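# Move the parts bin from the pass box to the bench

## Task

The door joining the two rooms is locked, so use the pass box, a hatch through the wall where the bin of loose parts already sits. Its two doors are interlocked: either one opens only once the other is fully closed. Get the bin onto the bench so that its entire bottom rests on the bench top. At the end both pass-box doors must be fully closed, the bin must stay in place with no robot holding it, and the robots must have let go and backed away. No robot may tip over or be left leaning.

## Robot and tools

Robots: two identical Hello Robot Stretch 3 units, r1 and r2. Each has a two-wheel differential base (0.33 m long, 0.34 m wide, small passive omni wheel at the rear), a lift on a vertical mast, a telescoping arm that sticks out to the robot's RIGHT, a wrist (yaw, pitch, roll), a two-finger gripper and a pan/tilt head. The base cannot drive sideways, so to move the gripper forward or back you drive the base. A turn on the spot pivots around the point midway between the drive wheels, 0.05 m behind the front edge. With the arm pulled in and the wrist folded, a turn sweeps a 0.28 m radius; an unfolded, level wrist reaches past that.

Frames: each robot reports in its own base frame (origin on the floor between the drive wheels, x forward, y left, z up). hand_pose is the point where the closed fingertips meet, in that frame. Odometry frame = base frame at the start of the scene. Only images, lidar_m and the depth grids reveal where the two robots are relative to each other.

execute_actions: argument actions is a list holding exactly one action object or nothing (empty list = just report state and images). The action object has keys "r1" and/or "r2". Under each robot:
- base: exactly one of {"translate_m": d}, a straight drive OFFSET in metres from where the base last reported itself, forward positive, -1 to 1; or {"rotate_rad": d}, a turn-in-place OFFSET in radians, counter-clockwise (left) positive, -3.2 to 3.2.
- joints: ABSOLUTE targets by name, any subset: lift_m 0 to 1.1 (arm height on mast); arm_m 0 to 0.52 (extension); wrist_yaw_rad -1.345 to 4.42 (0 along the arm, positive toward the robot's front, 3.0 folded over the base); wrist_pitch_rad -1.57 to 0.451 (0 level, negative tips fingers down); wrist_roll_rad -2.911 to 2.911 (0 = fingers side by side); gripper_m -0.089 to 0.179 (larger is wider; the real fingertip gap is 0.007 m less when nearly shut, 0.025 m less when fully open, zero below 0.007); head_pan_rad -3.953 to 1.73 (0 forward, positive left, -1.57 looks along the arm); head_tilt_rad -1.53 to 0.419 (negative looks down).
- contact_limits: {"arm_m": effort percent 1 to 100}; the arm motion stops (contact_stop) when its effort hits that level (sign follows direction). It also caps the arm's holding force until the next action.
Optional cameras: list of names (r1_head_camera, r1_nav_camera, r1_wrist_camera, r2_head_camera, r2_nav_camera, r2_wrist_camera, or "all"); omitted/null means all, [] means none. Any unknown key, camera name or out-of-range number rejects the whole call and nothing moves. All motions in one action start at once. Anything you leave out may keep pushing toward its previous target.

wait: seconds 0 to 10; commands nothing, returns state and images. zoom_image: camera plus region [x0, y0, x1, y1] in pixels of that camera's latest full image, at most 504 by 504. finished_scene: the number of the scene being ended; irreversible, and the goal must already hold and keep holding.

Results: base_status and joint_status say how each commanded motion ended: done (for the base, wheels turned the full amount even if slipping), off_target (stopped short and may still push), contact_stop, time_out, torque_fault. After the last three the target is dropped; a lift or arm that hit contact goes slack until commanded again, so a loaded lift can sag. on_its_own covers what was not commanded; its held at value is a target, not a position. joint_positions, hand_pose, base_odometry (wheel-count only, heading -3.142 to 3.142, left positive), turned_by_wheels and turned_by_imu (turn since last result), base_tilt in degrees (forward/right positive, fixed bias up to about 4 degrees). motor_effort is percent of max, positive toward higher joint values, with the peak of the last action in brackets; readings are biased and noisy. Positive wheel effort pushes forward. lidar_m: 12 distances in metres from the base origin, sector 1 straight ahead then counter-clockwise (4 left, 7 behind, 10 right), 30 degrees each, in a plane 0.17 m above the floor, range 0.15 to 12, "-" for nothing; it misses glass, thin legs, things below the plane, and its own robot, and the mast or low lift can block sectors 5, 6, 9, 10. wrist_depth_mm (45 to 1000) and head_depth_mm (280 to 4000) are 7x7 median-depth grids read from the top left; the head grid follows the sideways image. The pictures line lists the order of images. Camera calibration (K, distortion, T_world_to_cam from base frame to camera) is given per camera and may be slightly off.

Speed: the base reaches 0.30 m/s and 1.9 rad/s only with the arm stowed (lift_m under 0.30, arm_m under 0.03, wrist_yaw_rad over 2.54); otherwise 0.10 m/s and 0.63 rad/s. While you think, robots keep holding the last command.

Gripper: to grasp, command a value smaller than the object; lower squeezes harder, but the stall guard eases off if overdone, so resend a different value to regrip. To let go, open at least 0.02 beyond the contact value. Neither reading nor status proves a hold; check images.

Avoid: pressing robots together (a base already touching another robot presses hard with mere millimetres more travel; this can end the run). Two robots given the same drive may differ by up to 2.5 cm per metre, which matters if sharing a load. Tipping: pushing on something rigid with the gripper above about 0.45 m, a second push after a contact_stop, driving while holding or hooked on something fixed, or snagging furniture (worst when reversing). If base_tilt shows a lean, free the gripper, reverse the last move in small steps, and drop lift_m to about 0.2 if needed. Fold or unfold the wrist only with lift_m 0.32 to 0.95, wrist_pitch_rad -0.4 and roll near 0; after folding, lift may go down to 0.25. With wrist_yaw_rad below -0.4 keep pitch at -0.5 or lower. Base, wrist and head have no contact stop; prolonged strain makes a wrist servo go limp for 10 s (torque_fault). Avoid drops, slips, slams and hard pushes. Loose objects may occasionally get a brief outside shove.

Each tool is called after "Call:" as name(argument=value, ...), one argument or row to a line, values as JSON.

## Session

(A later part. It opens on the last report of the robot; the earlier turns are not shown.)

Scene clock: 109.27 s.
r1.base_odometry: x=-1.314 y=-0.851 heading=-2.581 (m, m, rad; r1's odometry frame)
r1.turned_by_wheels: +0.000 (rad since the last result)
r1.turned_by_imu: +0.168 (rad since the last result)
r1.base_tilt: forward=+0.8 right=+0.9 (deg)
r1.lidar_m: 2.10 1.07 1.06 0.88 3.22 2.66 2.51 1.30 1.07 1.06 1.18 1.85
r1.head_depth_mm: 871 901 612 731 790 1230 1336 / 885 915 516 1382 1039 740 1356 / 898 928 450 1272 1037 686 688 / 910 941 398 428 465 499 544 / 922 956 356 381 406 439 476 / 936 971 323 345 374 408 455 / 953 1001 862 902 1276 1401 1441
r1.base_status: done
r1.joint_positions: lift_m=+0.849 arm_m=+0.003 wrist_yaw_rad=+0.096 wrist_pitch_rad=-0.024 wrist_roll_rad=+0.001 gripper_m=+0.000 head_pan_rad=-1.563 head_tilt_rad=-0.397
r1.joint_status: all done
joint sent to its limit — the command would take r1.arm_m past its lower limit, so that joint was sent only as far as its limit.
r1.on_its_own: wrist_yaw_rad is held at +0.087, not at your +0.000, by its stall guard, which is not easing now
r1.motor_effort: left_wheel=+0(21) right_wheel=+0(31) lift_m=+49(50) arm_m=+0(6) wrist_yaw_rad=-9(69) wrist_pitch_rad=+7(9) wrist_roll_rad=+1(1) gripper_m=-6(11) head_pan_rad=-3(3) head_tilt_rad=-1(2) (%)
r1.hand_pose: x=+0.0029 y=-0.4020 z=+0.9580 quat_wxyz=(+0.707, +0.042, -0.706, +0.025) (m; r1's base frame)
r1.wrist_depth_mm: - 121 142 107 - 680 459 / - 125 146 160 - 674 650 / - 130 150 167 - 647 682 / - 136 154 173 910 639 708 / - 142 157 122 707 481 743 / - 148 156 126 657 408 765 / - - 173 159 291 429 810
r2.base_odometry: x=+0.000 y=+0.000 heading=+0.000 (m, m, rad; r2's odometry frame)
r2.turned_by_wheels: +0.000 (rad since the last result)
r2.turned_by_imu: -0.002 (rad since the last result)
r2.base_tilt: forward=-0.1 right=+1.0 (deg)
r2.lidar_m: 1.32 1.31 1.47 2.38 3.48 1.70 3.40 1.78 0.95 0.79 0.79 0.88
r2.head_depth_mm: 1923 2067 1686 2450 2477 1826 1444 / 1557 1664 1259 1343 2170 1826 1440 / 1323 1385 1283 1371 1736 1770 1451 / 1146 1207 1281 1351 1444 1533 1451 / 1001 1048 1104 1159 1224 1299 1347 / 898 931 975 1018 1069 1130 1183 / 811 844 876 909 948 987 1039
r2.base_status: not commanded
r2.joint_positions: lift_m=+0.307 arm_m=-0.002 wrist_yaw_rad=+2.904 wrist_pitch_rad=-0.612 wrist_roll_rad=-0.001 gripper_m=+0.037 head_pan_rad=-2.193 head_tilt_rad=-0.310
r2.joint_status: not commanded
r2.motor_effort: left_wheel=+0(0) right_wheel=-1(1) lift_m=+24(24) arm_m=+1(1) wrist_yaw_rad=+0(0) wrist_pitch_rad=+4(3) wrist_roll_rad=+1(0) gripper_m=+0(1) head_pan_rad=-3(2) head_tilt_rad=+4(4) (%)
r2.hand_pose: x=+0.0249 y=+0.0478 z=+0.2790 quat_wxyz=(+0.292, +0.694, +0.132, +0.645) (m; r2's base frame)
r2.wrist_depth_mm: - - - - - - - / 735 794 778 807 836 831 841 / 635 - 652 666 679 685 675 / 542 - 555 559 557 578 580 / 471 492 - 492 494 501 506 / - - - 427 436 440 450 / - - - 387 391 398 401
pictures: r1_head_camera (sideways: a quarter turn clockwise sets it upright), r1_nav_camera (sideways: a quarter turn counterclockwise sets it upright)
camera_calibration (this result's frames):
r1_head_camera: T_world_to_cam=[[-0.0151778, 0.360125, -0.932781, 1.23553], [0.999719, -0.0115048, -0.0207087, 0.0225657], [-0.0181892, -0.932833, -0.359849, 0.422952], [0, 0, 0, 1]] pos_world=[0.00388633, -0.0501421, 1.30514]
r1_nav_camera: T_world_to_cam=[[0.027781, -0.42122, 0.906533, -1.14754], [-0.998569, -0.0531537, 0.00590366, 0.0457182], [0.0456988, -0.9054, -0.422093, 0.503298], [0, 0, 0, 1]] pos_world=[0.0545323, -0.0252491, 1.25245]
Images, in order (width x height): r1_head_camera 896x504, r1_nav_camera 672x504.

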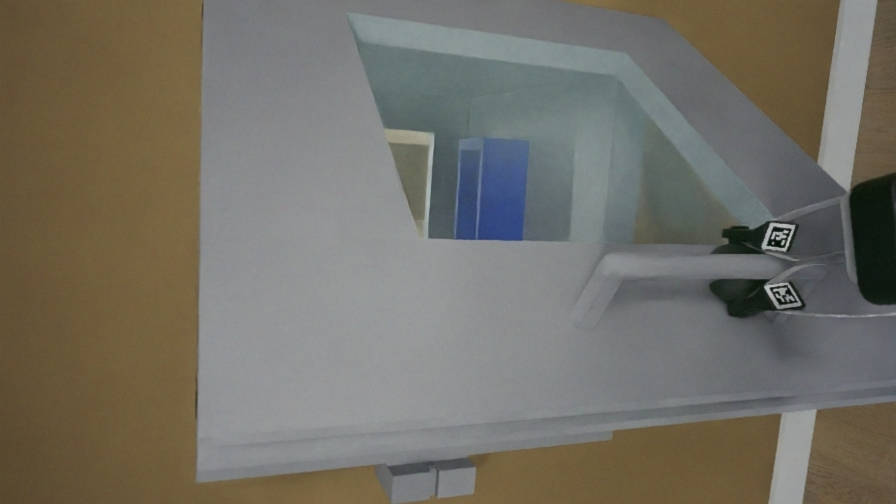

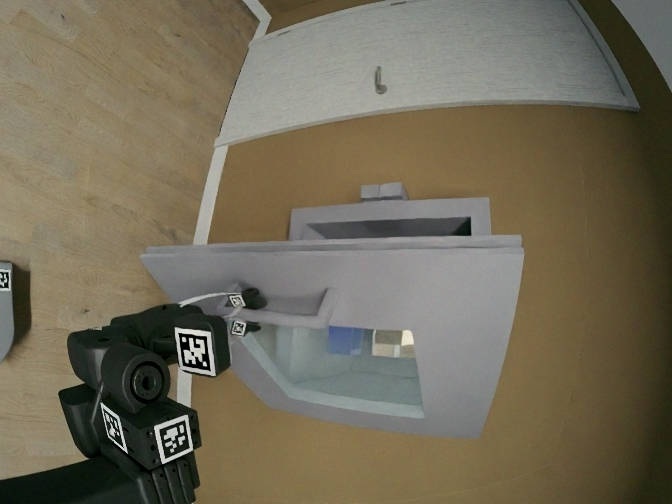

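Call:
execute_actions(
  actions=[
    {"r1":{"joints":{"gripper_m":0.14}}},
  ],
  cameras=[],
)

Call:
execute_actions(
  actions=[
    {"r1":{"joints":{"wrist_yaw_rad":0.9},"base":{"translate_m":-0.17}}},
  ],
  cameras=["r1_head_camera","r1_nav_camera"],
)

Scene clock: 122.20 s.
r1.base_odometry: x=-1.314 y=-0.851 heading=-2.581 (m, m, rad; r1's odometry frame)
r1.turned_by_wheels: +0.000 (rad since the last result)
r1.turned_by_imu: +0.000 (rad since the last result)
r1.base_tilt: forward=+0.8 right=+0.9 (deg)
r1.lidar_m: 2.09 1.08 1.06 0.88 3.21 2.66 2.51 1.30 1.07 1.06 1.18 1.84
r1.head_depth_mm: 870 901 641 732 801 1224 1341 / 881 913 548 1383 1039 771 1348 / 892 929 486 1457 1035 687 1365 / 911 942 435 1194 989 1262 597 / 922 957 395 422 441 465 526 / 938 975 361 384 410 438 485 / 951 983 344 376 1246 1396 1439
r1.base_status: not commanded
r1.joint_positions: lift_m=+0.849 arm_m=+0.003 wrist_yaw_rad=+0.083 wrist_pitch_rad=-0.023 wrist_roll_rad=+0.001 gripper_m=+0.140 head_pan_rad=-1.563 head_tilt_rad=-0.397
r1.joint_status: all done
r1.on_its_own: wrist_yaw_rad is held at +0.087, not at your +0.000, by its stall guard, which is not easing now
r1.motor_effort: left_wheel=-1(1) right_wheel=+2(2) lift_m=+48(48) arm_m=+0(0) wrist_yaw_rad=+4(8) wrist_pitch_rad=+7(7) wrist_roll_rad=+1(1) gripper_m=+0(82) head_pan_rad=-3(2) head_tilt_rad=-1(1) (%)
r1.hand_pose: x=-0.0001 y=-0.4023 z=+0.9582 quat_wxyz=(+0.707, +0.038, -0.706, +0.021) (m; r1's base frame)
r1.wrist_depth_mm: - 150 159 207 - 636 634 / - 154 167 215 - 625 657 / - 157 173 222 - 600 696 / - 163 181 230 929 601 712 / - 168 186 237 709 498 749 / - - 190 245 380 - 773 / - 185 203 257 336 845 782
r2.base_odometry: x=+0.000 y=+0.000 heading=+0.000 (m, m, rad; r2's odometry frame)
r2.turned_by_wheels: +0.000 (rad since the last result)
r2.turned_by_imu: -0.001 (rad since the last result)
r2.base_tilt: forward=-0.1 right=+1.1 (deg)
r2.lidar_m: 1.32 1.31 1.47 2.38 3.48 1.71 3.39 1.78 0.95 0.79 0.79 0.88
r2.head_depth_mm: 1932 2040 1678 2482 2513 1821 1433 / 1564 1653 1260 1348 2152 1820 1455 / 1326 1376 1276 1363 1714 1757 1454 / 1143 1204 1275 1354 1444 1534 1452 / 1009 1053 1103 1154 1224 1300 1343 / 898 934 976 1016 1070 1118 1180 / 814 839 877 911 950 991 1040
r2.base_status: not commanded
r2.joint_positions: lift_m=+0.307 arm_m=-0.002 wrist_yaw_rad=+2.904 wrist_pitch_rad=-0.612 wrist_roll_rad=-0.001 gripper_m=+0.037 head_pan_rad=-2.193 head_tilt_rad=-0.310
r2.joint_status: not commanded
r2.motor_effort: left_wheel=+0(0) right_wheel=-2(1) lift_m=+24(24) arm_m=+1(1) wrist_yaw_rad=+0(0) wrist_pitch_rad=+3(3) wrist_roll_rad=+0(0) gripper_m=-1(0) head_pan_rad=-2(2) head_tilt_rad=+4(4) (%)
r2.hand_pose: x=+0.0249 y=+0.0478 z=+0.2790 quat_wxyz=(+0.292, +0.694, +0.132, +0.645) (m; r2's base frame)
r2.wrist_depth_mm: - - - - - - - / 753 791 777 798 816 823 847 / 620 - 648 668 656 687 687 / 543 - 558 567 583 577 571 / 481 487 - 489 496 504 495 / - - - 430 437 443 446 / - - - 390 387 402 397
pictures: none
No camera images: the call's "cameras" was empty. Leave "cameras" out to get every camera's image.

Scene clock: 125.23 s.
r1.base_odometry: x=-1.170 y=-0.761 heading=-2.581 (m, m, rad; r1's odometry frame)
r1.turned_by_wheels: +0.000 (rad since the last result)
r1.turned_by_imu: +0.000 (rad since the last result)
r1.base_tilt: forward=+0.9 right=+0.9 (deg)
r1.lidar_m: 2.26 1.19 0.92 2.33 3.01 2.50 2.43 1.26 1.04 1.03 1.15 1.79
r1.head_depth_mm: 846 898 957 1024 1106 1193 1306 / 856 897 944 1025 1114 1218 1327 / 869 900 687 743 812 1248 1348 / 881 916 641 1256 988 820 1370 / 895 928 594 1466 1031 743 1385 / 910 942 557 1378 1076 703 1395 / 921 958 524 1141 1066 674 1329
r1.base_status: done
r1.joint_positions: lift_m=+0.849 arm_m=+0.003 wrist_yaw_rad=+0.898 wrist_pitch_rad=-0.022 wrist_roll_rad=+0.001 gripper_m=+0.140 head_pan_rad=-1.563 head_tilt_rad=-0.397
r1.joint_status: all done
r1.motor_effort: left_wheel=+0(11) right_wheel=+1(14) lift_m=+48(49) arm_m=+0(0) wrist_yaw_rad=+1(56) wrist_pitch_rad=+7(7) wrist_roll_rad=+1(1) gripper_m=+0(11) head_pan_rad=-2(3) head_tilt_rad=-1(0) (%)
r1.hand_pose: x=+0.1785 y=-0.3069 z=+0.9584 quat_wxyz=(+0.640, +0.314, -0.634, +0.300) (m; r1's base frame)
r1.wrist_depth_mm: - - - - 326 652 791 / - - - - 331 678 852 / - - - - 343 722 894 / - - - - 357 755 892 / - - - - 381 697 675 / - - - - 393 - 503 / - - - - 414 377 330
r2.base_odometry: x=+0.000 y=+0.000 heading=+0.000 (m, m, rad; r2's odometry frame)
r2.turned_by_wheels: +0.000 (rad since the last result)
r2.turned_by_imu: -0.001 (rad since the last result)
r2.base_tilt: forward=-0.1 right=+1.0 (deg)
r2.lidar_m: 1.31 1.31 1.47 2.39 3.49 1.70 3.41 1.79 0.95 0.79 0.79 0.88
r2.head_depth_mm: 1910 2070 1692 2464 2460 1808 1447 / 1579 1653 1265 1341 2167 1819 1435 / 1324 1388 1276 1368 1721 1766 1455 / 1139 1207 1263 1346 1438 1526 1443 / 1007 1059 1104 1162 1219 1293 1342 / 898 935 979 1019 1067 1119 1182 / 815 842 875 914 951 988 1039
r2.base_status: not commanded
r2.joint_positions: lift_m=+0.307 arm_m=-0.002 wrist_yaw_rad=+2.904 wrist_pitch_rad=-0.612 wrist_roll_rad=-0.001 gripper_m=+0.037 head_pan_rad=-2.193 head_tilt_rad=-0.310
r2.joint_status: not commanded
r2.motor_effort: left_wheel=+0(0) right_wheel=-1(0) lift_m=+24(24) arm_m=+2(1) wrist_yaw_rad=+0(0) wrist_pitch_rad=+3(3) wrist_roll_rad=+0(0) gripper_m=+0(0) head_pan_rad=-2(2) head_tilt_rad=+4(4) (%)
r2.hand_pose: x=+0.0249 y=+0.0478 z=+0.2790 quat_wxyz=(+0.292, +0.694, +0.132, +0.645) (m; r2's base frame)
r2.wrist_depth_mm: - - - - - - - / 727 795 779 811 807 819 840 / 631 - 642 654 672 671 690 / 540 - 569 562 556 576 582 / 479 488 - 498 490 494 509 / - - - 427 440 439 442 / - - - 386 394 392 398
pictures: r1_head_camera (sideways: a quarter turn clockwise sets it upright), r1_nav_camera (sideways: a quarter turn counterclockwise sets it upright)
camera_calibration (this result's frames):
r1_head_camera: T_world_to_cam=[[-0.0151777, 0.360125, -0.932781, 1.23553], [0.999719, -0.0115051, -0.0207087, 0.0225657], [-0.0181894, -0.932833, -0.35985, 0.422952], [0, 0, 0, 1]] pos_world=[0.00388631, -0.0501421, 1.30514]
r1_nav_camera: T_world_to_cam=[[0.0277809, -0.42122, 0.906533, -1.14754], [-0.998569, -0.0531535, 0.00590366, 0.0457182], [0.0456986, -0.9054, -0.422093, 0.503298], [0, 0, 0, 1]] pos_world=[0.0545323, -0.0252491, 1.25245]
Images, in order (width x height): r1_head_camera 896x504, r1_nav_camera 672x504.

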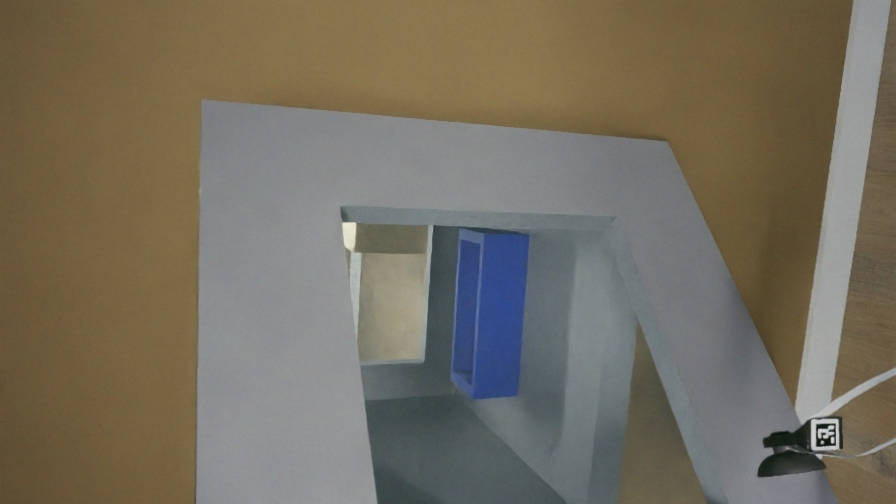

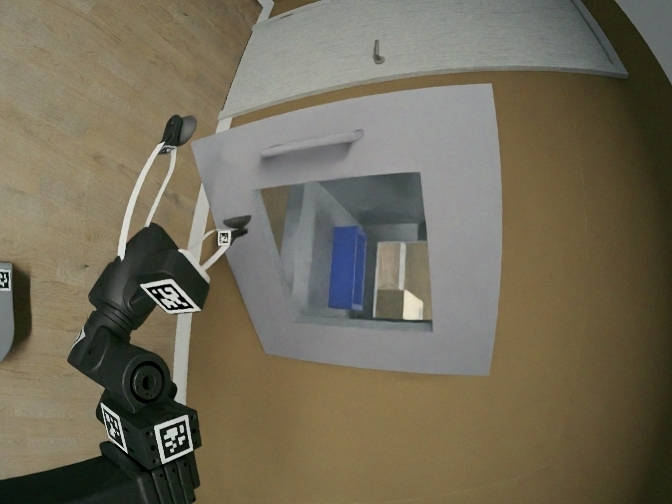

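Call:
execute_actions(
  actions=[
    {"r1":{"joints":{"wrist_pitch_rad":-1.5,"gripper_m":0.0},"base":{"rotate_rad":-0.17}}},
  ],
  cameras=[],
)

Call:
execute_actions(
  actions=[
    {"r1":{"joints":{"wrist_yaw_rad":0.0,"lift_m":1.0},"base":{"translate_m":0.7}}},
  ],
  cameras=["r1_head_camera","r1_nav_camera"],
)

Scene clock: 135.43 s.
r1.base_odometry: x=-1.170 y=-0.761 heading=-2.751 (m, m, rad; r1's odometry frame)
r1.turned_by_wheels: -0.170 (rad since the last result)
r1.turned_by_imu: -0.172 (rad since the last result)
r1.base_tilt: forward=+0.8 right=+0.9 (deg)
r1.lidar_m: 2.26 2.36 1.19 0.92 3.38 2.56 2.48 1.45 1.07 1.03 1.08 1.48
r1.head_depth_mm: 875 933 998 1072 1164 1262 1371 / 871 930 997 1074 1161 1265 1370 / 871 929 996 1071 1155 1260 1358 / 871 909 734 790 858 1258 1354 / 868 899 672 748 800 851 1350 / 868 899 614 1425 1027 743 1353 / 864 897 561 1398 1024 692 1344
r1.base_status: done
r1.joint_positions: lift_m=+0.849 arm_m=+0.003 wrist_yaw_rad=+0.898 wrist_pitch_rad=-1.494 wrist_roll_rad=+0.001 gripper_m=+0.000 head_pan_rad=-1.563 head_tilt_rad=-0.397
r1.joint_status: all done
r1.motor_effort: left_wheel=+3(8) right_wheel=-1(6) lift_m=+48(48) arm_m=+0(0) wrist_yaw_rad=+2(2) wrist_pitch_rad=-2(5) wrist_roll_rad=+0(1) gripper_m=-2(82) head_pan_rad=-2(2) head_tilt_rad=-1(1) (%)
r1.hand_pose: x=-0.0251 y=-0.1449 z=+0.7308 quat_wxyz=(+0.676, +0.658, -0.259, -0.208) (m; r1's base frame)
r1.wrist_depth_mm: 875 899 859 860 845 844 864 / 911 897 898 879 867 870 869 / 909 891 912 895 877 884 883 / 945 927 928 - 909 909 914 / 972 966 961 - 957 954 922 / 987 993 981 - 952 943 955 / 987 - 988 966 990 995 967
r2.base_odometry: x=+0.000 y=+0.000 heading=+0.000 (m, m, rad; r2's odometry frame)
r2.turned_by_wheels: +0.000 (rad since the last result)
r2.turned_by_imu: -0.001 (rad since the last result)
r2.base_tilt: forward=-0.2 right=+1.1 (deg)
r2.lidar_m: 1.32 1.31 1.47 2.38 3.47 1.71 3.41 1.78 0.95 0.79 0.79 0.89
r2.head_depth_mm: 1898 2050 1682 2470 2500 1828 1438 / 1582 1652 1259 1348 2146 1829 1441 / 1320 1382 1286 1361 1724 1755 1448 / 1141 1207 1270 1355 1444 1524 1450 / 1006 1055 1107 1159 1231 1300 1344 / 902 940 976 1019 1069 1124 1181 / 811 846 873 903 950 987 1033
r2.base_status: not commanded
r2.joint_positions: lift_m=+0.307 arm_m=-0.002 wrist_yaw_rad=+2.904 wrist_pitch_rad=-0.612 wrist_roll_rad=-0.001 gripper_m=+0.037 head_pan_rad=-2.193 head_tilt_rad=-0.310
r2.joint_status: not commanded
r2.motor_effort: left_wheel=+0(0) right_wheel=-1(0) lift_m=+24(24) arm_m=+1(1) wrist_yaw_rad=+0(0) wrist_pitch_rad=+4(4) wrist_roll_rad=+1(0) gripper_m=-1(0) head_pan_rad=-2(2) head_tilt_rad=+4(4) (%)
r2.hand_pose: x=+0.0249 y=+0.0478 z=+0.2790 quat_wxyz=(+0.292, +0.694, +0.132, +0.645) (m; r2's base frame)
r2.wrist_depth_mm: - - - - - - - / 723 789 773 807 772 827 858 / 633 - 637 673 675 685 684 / 545 - 561 563 575 573 570 / 480 494 - 490 505 497 502 / - - - 417 437 439 448 / - - - 389 385 394 398
pictures: none
No camera images: the call's "cameras" was empty. Leave "cameras" out to get every camera's image.

Scene clock: 143.40 s.
r1.base_odometry: x=-1.817 y=-1.028 heading=-2.751 (m, m, rad; r1's odometry frame)
r1.turned_by_wheels: +0.000 (rad since the last result)
r1.turned_by_imu: +0.001 (rad since the last result)
r1.base_tilt: forward=+0.8 right=+0.9 (deg)
r1.lidar_m: 1.56 1.63 2.26 0.91 3.38 3.27 3.16 1.46 1.08 1.04 1.08 1.47
r1.head_depth_mm: 881 914 - 1449 1156 - - / 880 914 - 1445 1037 1231 - / 879 918 857 839 946 1230 - / 879 935 1002 1075 1162 1249 1362 / 878 936 1002 1076 1163 1265 1361 / 877 932 998 1075 1160 1265 1359 / 873 930 995 1072 1150 1240 1341
r1.base_status: done
r1.joint_positions: lift_m=+0.999 arm_m=+0.003 wrist_yaw_rad=+0.002 wrist_pitch_rad=-1.495 wrist_roll_rad=+0.001 gripper_m=+0.000 head_pan_rad=-1.563 head_tilt_rad=-0.397
r1.joint_status: all done
r1.motor_effort: left_wheel=+3(9) right_wheel=-1(2) lift_m=+51(53) arm_m=+0(0) wrist_yaw_rad=-2(5) wrist_pitch_rad=-2(2) wrist_roll_rad=+1(1) gripper_m=-2(3) head_pan_rad=-3(2) head_tilt_rad=-1(1) (%)
r1.hand_pose: x=-0.0216 y=-0.1428 z=+0.8807 quat_wxyz=(+0.519, +0.481, -0.518, -0.481) (m; r1's base frame)
r1.wrist_depth_mm: - - - - - 980 - / - - - - - - - / - - - - - - - / - - - - - - - / - - - - - - - / - - - - - - - / - - - - - - -
r2.base_odometry: x=+0.000 y=+0.000 heading=+0.000 (m, m, rad; r2's odometry frame)
r2.turned_by_wheels: +0.000 (rad since the last result)
r2.turned_by_imu: -0.002 (rad since the last result)
r2.base_tilt: forward=-0.2 right=+1.0 (deg)
r2.lidar_m: 1.32 1.31 1.47 2.39 3.49 1.70 3.40 1.79 0.95 0.79 0.79 0.88
r2.head_depth_mm: 1940 2060 1666 2474 2499 1836 1436 / 1575 1665 1260 1341 2149 1833 1445 / 1321 1387 1272 1357 1727 1762 1443 / 1149 1207 1273 1356 1434 1539 1450 / 999 1061 1097 1169 1222 1298 1342 / 899 933 975 1021 1069 1123 1185 / 814 846 874 908 947 987 1039
r2.base_status: not commanded
r2.joint_positions: lift_m=+0.307 arm_m=-0.002 wrist_yaw_rad=+2.904 wrist_pitch_rad=-0.612 wrist_roll_rad=-0.001 gripper_m=+0.037 head_pan_rad=-2.193 head_tilt_rad=-0.310
r2.joint_status: not commanded
r2.motor_effort: left_wheel=+0(0) right_wheel=+0(2) lift_m=+24(24) arm_m=+1(1) wrist_yaw_rad=-1(0) wrist_pitch_rad=+4(3) wrist_roll_rad=+0(1) gripper_m=+0(1) head_pan_rad=-3(3) head_tilt_rad=+4(4) (%)
r2.hand_pose: x=+0.0249 y=+0.0478 z=+0.2790 quat_wxyz=(+0.292, +0.694, +0.132, +0.645) (m; r2's base frame)
r2.wrist_depth_mm: - - - - - - - / 745 790 800 804 828 841 848 / 647 - 650 658 666 680 683 / 557 - 551 574 558 573 572 / 480 494 - 490 500 498 500 / - - - 425 436 438 441 / - - - 388 392 394 402
pictures: r1_head_camera (sideways: a quarter turn clockwise sets it upright), r1_nav_camera (sideways: a quarter turn counterclockwise sets it upright)
camera_calibration (this result's frames):
r1_head_camera: T_world_to_cam=[[-0.0151778, 0.360125, -0.932781, 1.23553], [0.999719, -0.0115048, -0.0207087, 0.0225657], [-0.0181892, -0.932833, -0.359849, 0.422952], [0, 0, 0, 1]] pos_world=[0.00388633, -0.0501421, 1.30514]
r1_nav_camera: T_world_to_cam=[[0.027781, -0.421219, 0.906533, -1.14754], [-0.998569, -0.0531537, 0.00590367, 0.0457182], [0.0456989, -0.9054, -0.422093, 0.503298], [0, 0, 0, 1]] pos_world=[0.0545323, -0.0252491, 1.25245]
Images, in order (width x height): r1_head_camera 896x504, r1_nav_camera 672x504.

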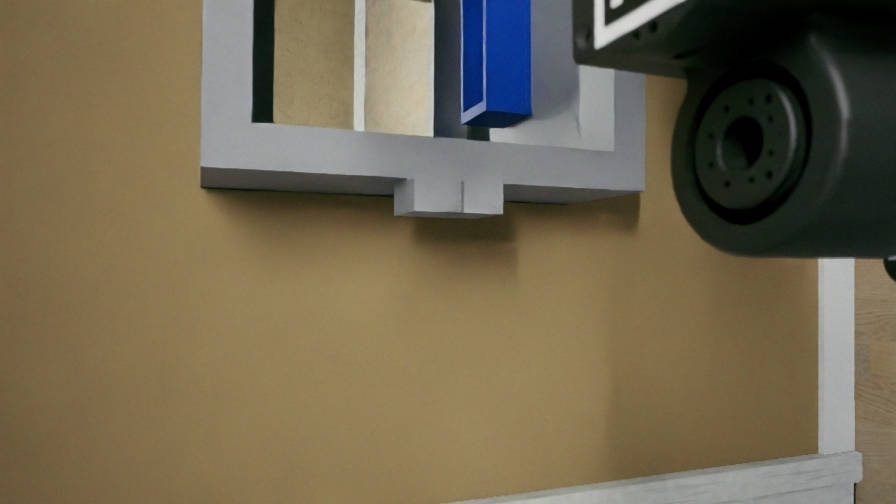

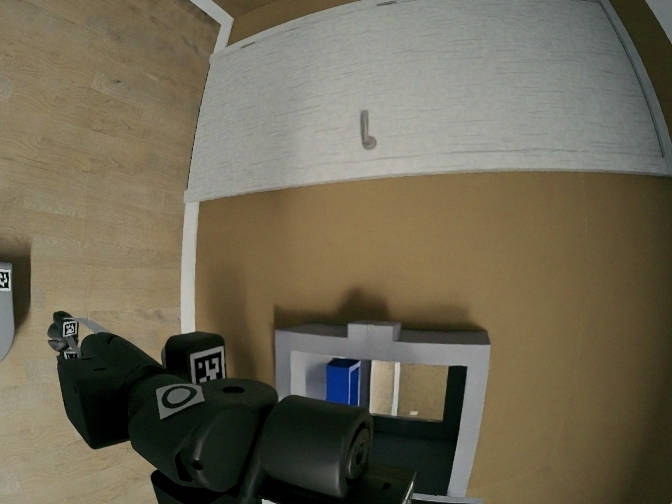

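Call:
execute_actions(
  actions=[
    {"r1":{"joints":{"arm_m":0.5,"head_pan_rad":-2.1,"head_tilt_rad":-0.5}}},
  ],
  cameras=["r1_nav_camera"],
)

Call:
execute_actions(
  actions=[
    {"r1":{"base":{"translate_m":-0.4}}},
  ],
  cameras=["r1_nav_camera","r1_head_camera"],
)

Scene clock: 152.43 s.
r1.base_odometry: x=-1.817 y=-1.028 heading=-2.751 (m, m, rad; r1's odometry frame)
r1.turned_by_wheels: +0.000 (rad since the last result)
r1.turned_by_imu: +0.000 (rad since the last result)
r1.base_tilt: forward=+0.8 right=+0.9 (deg)
r1.lidar_m: 1.57 1.63 2.26 0.91 3.38 3.27 3.15 1.46 1.08 1.04 1.08 1.47
r1.head_depth_mm: 1235 1367 1526 1728 - - - / 1158 1238 1401 1542 - - - / 1072 483 561 559 - - 1322 / 1021 842 1255 - - 1518 1350 / 954 1349 1449 - 1388 1500 1342 / 904 1329 - - 1257 1405 1343 / 862 1254 - 1102 961 1305 1334
r1.base_status: not commanded
r1.joint_positions: lift_m=+0.999 arm_m=+0.500 wrist_yaw_rad=+0.000 wrist_pitch_rad=-1.496 wrist_roll_rad=+0.001 gripper_m=+0.000 head_pan_rad=-2.093 head_tilt_rad=-0.494
r1.joint_status: all done
r1.motor_effort: left_wheel=+3(3) right_wheel=-1(1) lift_m=+52(51) arm_m=+3(4) wrist_yaw_rad=+0(2) wrist_pitch_rad=-1(2) wrist_roll_rad=+1(1) gripper_m=-2(2) head_pan_rad=-2(22) head_tilt_rad=-1(8) (%)
r1.hand_pose: x=-0.0216 y=-0.6398 z=+0.8807 quat_wxyz=(+0.518, +0.481, -0.518, -0.482) (m; r1's base frame)
r1.wrist_depth_mm: 983 - - - - - 969 / - - - - - - 995 / - - - - - - - / - - - - - - - / - - - - - - - / - - - - - - - / - - - - - - 353
r2.base_odometry: x=+0.000 y=+0.000 heading=+0.000 (m, m, rad; r2's odometry frame)
r2.turned_by_wheels: +0.000 (rad since the last result)
r2.turned_by_imu: -0.002 (rad since the last result)
r2.base_tilt: forward=-0.2 right=+1.1 (deg)
r2.lidar_m: 1.32 1.31 1.47 2.39 3.48 1.70 3.41 1.78 0.95 0.79 0.79 0.88
r2.head_depth_mm: 1915 2059 1681 2482 2479 1836 1442 / 1580 1661 1257 1337 2165 1814 1452 / 1324 1381 1273 1364 1713 1775 1457 / 1141 1207 1280 1352 1447 1532 1442 / 1007 1053 1100 1165 1232 1291 1336 / 896 935 977 1017 1069 1122 1179 / 812 843 875 915 948 992 1035
r2.base_status: not commanded
r2.joint_positions: lift_m=+0.307 arm_m=-0.002 wrist_yaw_rad=+2.904 wrist_pitch_rad=-0.612 wrist_roll_rad=-0.001 gripper_m=+0.037 head_pan_rad=-2.193 head_tilt_rad=-0.310
r2.joint_status: not commanded
r2.motor_effort: left_wheel=+0(0) right_wheel=+0(2) lift_m=+24(24) arm_m=+1(2) wrist_yaw_rad=+0(0) wrist_pitch_rad=+3(3) wrist_roll_rad=+1(0) gripper_m=+0(0) head_pan_rad=-2(2) head_tilt_rad=+4(4) (%)
r2.hand_pose: x=+0.0249 y=+0.0478 z=+0.2790 quat_wxyz=(+0.292, +0.694, +0.132, +0.645) (m; r2's base frame)
r2.wrist_depth_mm: - - - - - - - / 722 806 785 799 814 840 853 / 630 - 654 654 677 675 679 / 546 - 554 562 558 582 586 / 477 496 - 493 495 502 504 / - - - 427 440 432 444 / - - - 388 395 391 401
pictures: r1_nav_camera (sideways: a quarter turn counterclockwise sets it upright)
camera_calibration (this result's frames):
r1_nav_camera: T_world_to_cam=[[-0.231503, -0.451789, 0.861564, -1.0873], [-0.888839, 0.458218, 0.00144992, 0.0508475], [-0.395439, -0.765456, -0.507646, 0.617311], [0, 0, 0, 1]] pos_world=[0.0375913, -0.0420051, 1.25008]
Images, in order (width x height): r1_nav_camera 672x504.

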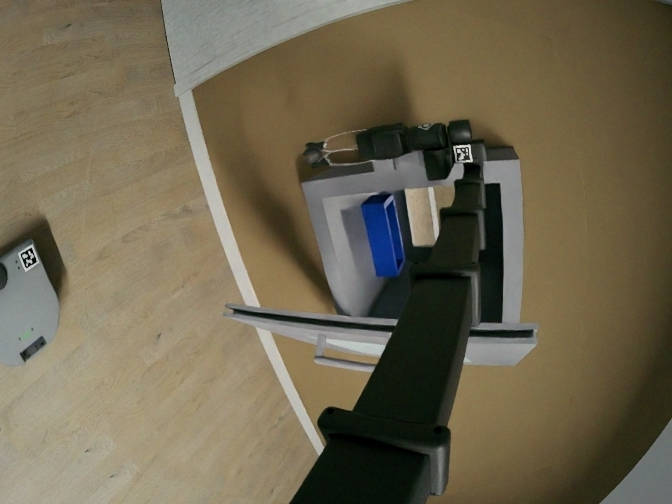

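Scene clock: 157.43 s.
r1.base_odometry: x=-1.447 y=-0.875 heading=-2.751 (m, m, rad; r1's odometry frame)
r1.turned_by_wheels: +0.000 (rad since the last result)
r1.turned_by_imu: +0.015 (rad since the last result)
r1.base_tilt: forward=+0.8 right=+0.9 (deg)
r1.lidar_m: 1.96 2.06 1.02 0.92 3.41 2.87 2.78 1.43 1.06 1.03 1.08 1.49
r1.head_depth_mm: 1199 1330 1490 1663 - - - / 1130 1238 1370 1513 - - 1277 / 1062 1156 1275 1381 - - 1311 / 1005 - 1236 - - 349 847 / 939 366 404 - 707 497 1232 / 894 757 817 - 1244 1390 1335 / 850 894 - 1155 996 1286 1328
r1.base_status: done
r1.joint_positions: lift_m=+0.999 arm_m=+0.500 wrist_yaw_rad=+0.000 wrist_pitch_rad=-1.498 wrist_roll_rad=+0.001 gripper_m=+0.000 head_pan_rad=-2.094 head_tilt_rad=-0.497
r1.joint_status: not commanded
r1.motor_effort: left_wheel=+0(25) right_wheel=+2(34) lift_m=+50(51) arm_m=+0(10) wrist_yaw_rad=+1(0) wrist_pitch_rad=+0(2) wrist_roll_rad=+1(1) gripper_m=-2(3) head_pan_rad=-2(3) head_tilt_rad=-2(3) (%)
r1.hand_pose: x=-0.0216 y=-0.6395 z=+0.8808 quat_wxyz=(+0.518, +0.481, -0.518, -0.482) (m; r1's base frame)
r1.wrist_depth_mm: - - - - 989 - 959 / - - - - - - - / - - - - - - 323 / - - - - - - 303 / - - - - - - 286 / - - - - - - 271 / - - - - - 353 255
r2.base_odometry: x=+0.000 y=+0.000 heading=+0.000 (m, m, rad; r2's odometry frame)
r2.turned_by_wheels: +0.000 (rad since the last result)
r2.turned_by_imu: -0.001 (rad since the last result)
r2.base_tilt: forward=-0.2 right=+0.9 (deg)
r2.lidar_m: 1.32 1.31 1.47 2.39 3.47 1.71 3.40 1.78 0.95 0.79 0.79 0.88
r2.head_depth_mm: 1922 2068 1675 2437 2491 1825 1436 / 1565 1661 1258 1343 2155 1833 1442 / 1323 1374 1267 1372 1721 1772 1447 / 1147 1213 1277 1354 1438 1536 1454 / 1010 1056 1106 1162 1227 1304 1344 / 901 935 976 1020 1069 1124 1187 / 811 840 878 906 945 996 1032
r2.base_status: not commanded
r2.joint_positions: lift_m=+0.307 arm_m=-0.002 wrist_yaw_rad=+2.904 wrist_pitch_rad=-0.612 wrist_roll_rad=-0.001 gripper_m=+0.037 head_pan_rad=-2.193 head_tilt_rad=-0.310
r2.joint_status: not commanded
r2.motor_effort: left_wheel=-1(0) right_wheel=+0(0) lift_m=+24(24) arm_m=+0(1) wrist_yaw_rad=-1(0) wrist_pitch_rad=+3(4) wrist_roll_rad=+0(0) gripper_m=+0(0) head_pan_rad=-2(2) head_tilt_rad=+4(4) (%)
r2.hand_pose: x=+0.0249 y=+0.0478 z=+0.2790 quat_wxyz=(+0.292, +0.694, +0.132, +0.645) (m; r2's base frame)
r2.wrist_depth_mm: - - - - - - - / 733 793 797 795 817 836 838 / 630 - 653 663 668 681 686 / 538 - 557 566 565 588 575 / 478 484 - 488 495 502 507 / - - - 422 444 437 442 / - - - 386 391 390 401
pictures: r1_head_camera (sideways: a quarter turn clockwise sets it upright), r1_nav_camera (sideways: a quarter turn counterclockwise sets it upright)
camera_calibration (this result's frames):
r1_head_camera: T_world_to_cam=[[0.214675, 0.397361, -0.892199, 1.18118], [0.857607, -0.513814, -0.0224871, 0.0257451], [-0.46736, -0.760328, -0.451083, 0.544415], [0, 0, 0, 1]] pos_world=[-0.0212106, -0.0421913, 1.3]
r1_nav_camera: T_world_to_cam=[[-0.233251, -0.453904, 0.859979, -1.08522], [-0.888427, 0.459017, 0.00130602, 0.0510324], [-0.395338, -0.763724, -0.510327, 0.620798], [0, 0, 0, 1]] pos_world=[0.0376341, -0.0418935, 1.25001]
Images, in order (width x height): r1_head_camera 896x504, r1_nav_camera 672x504.

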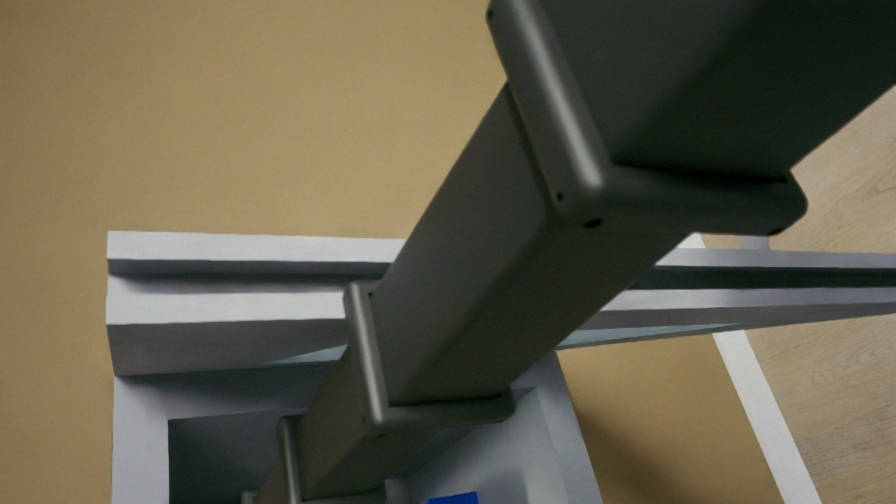

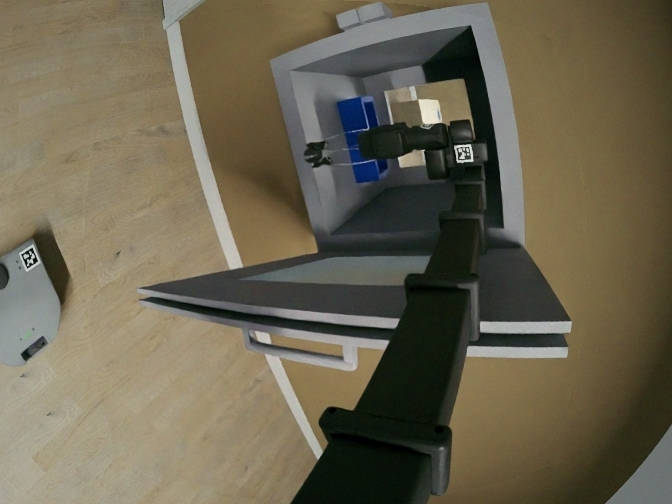

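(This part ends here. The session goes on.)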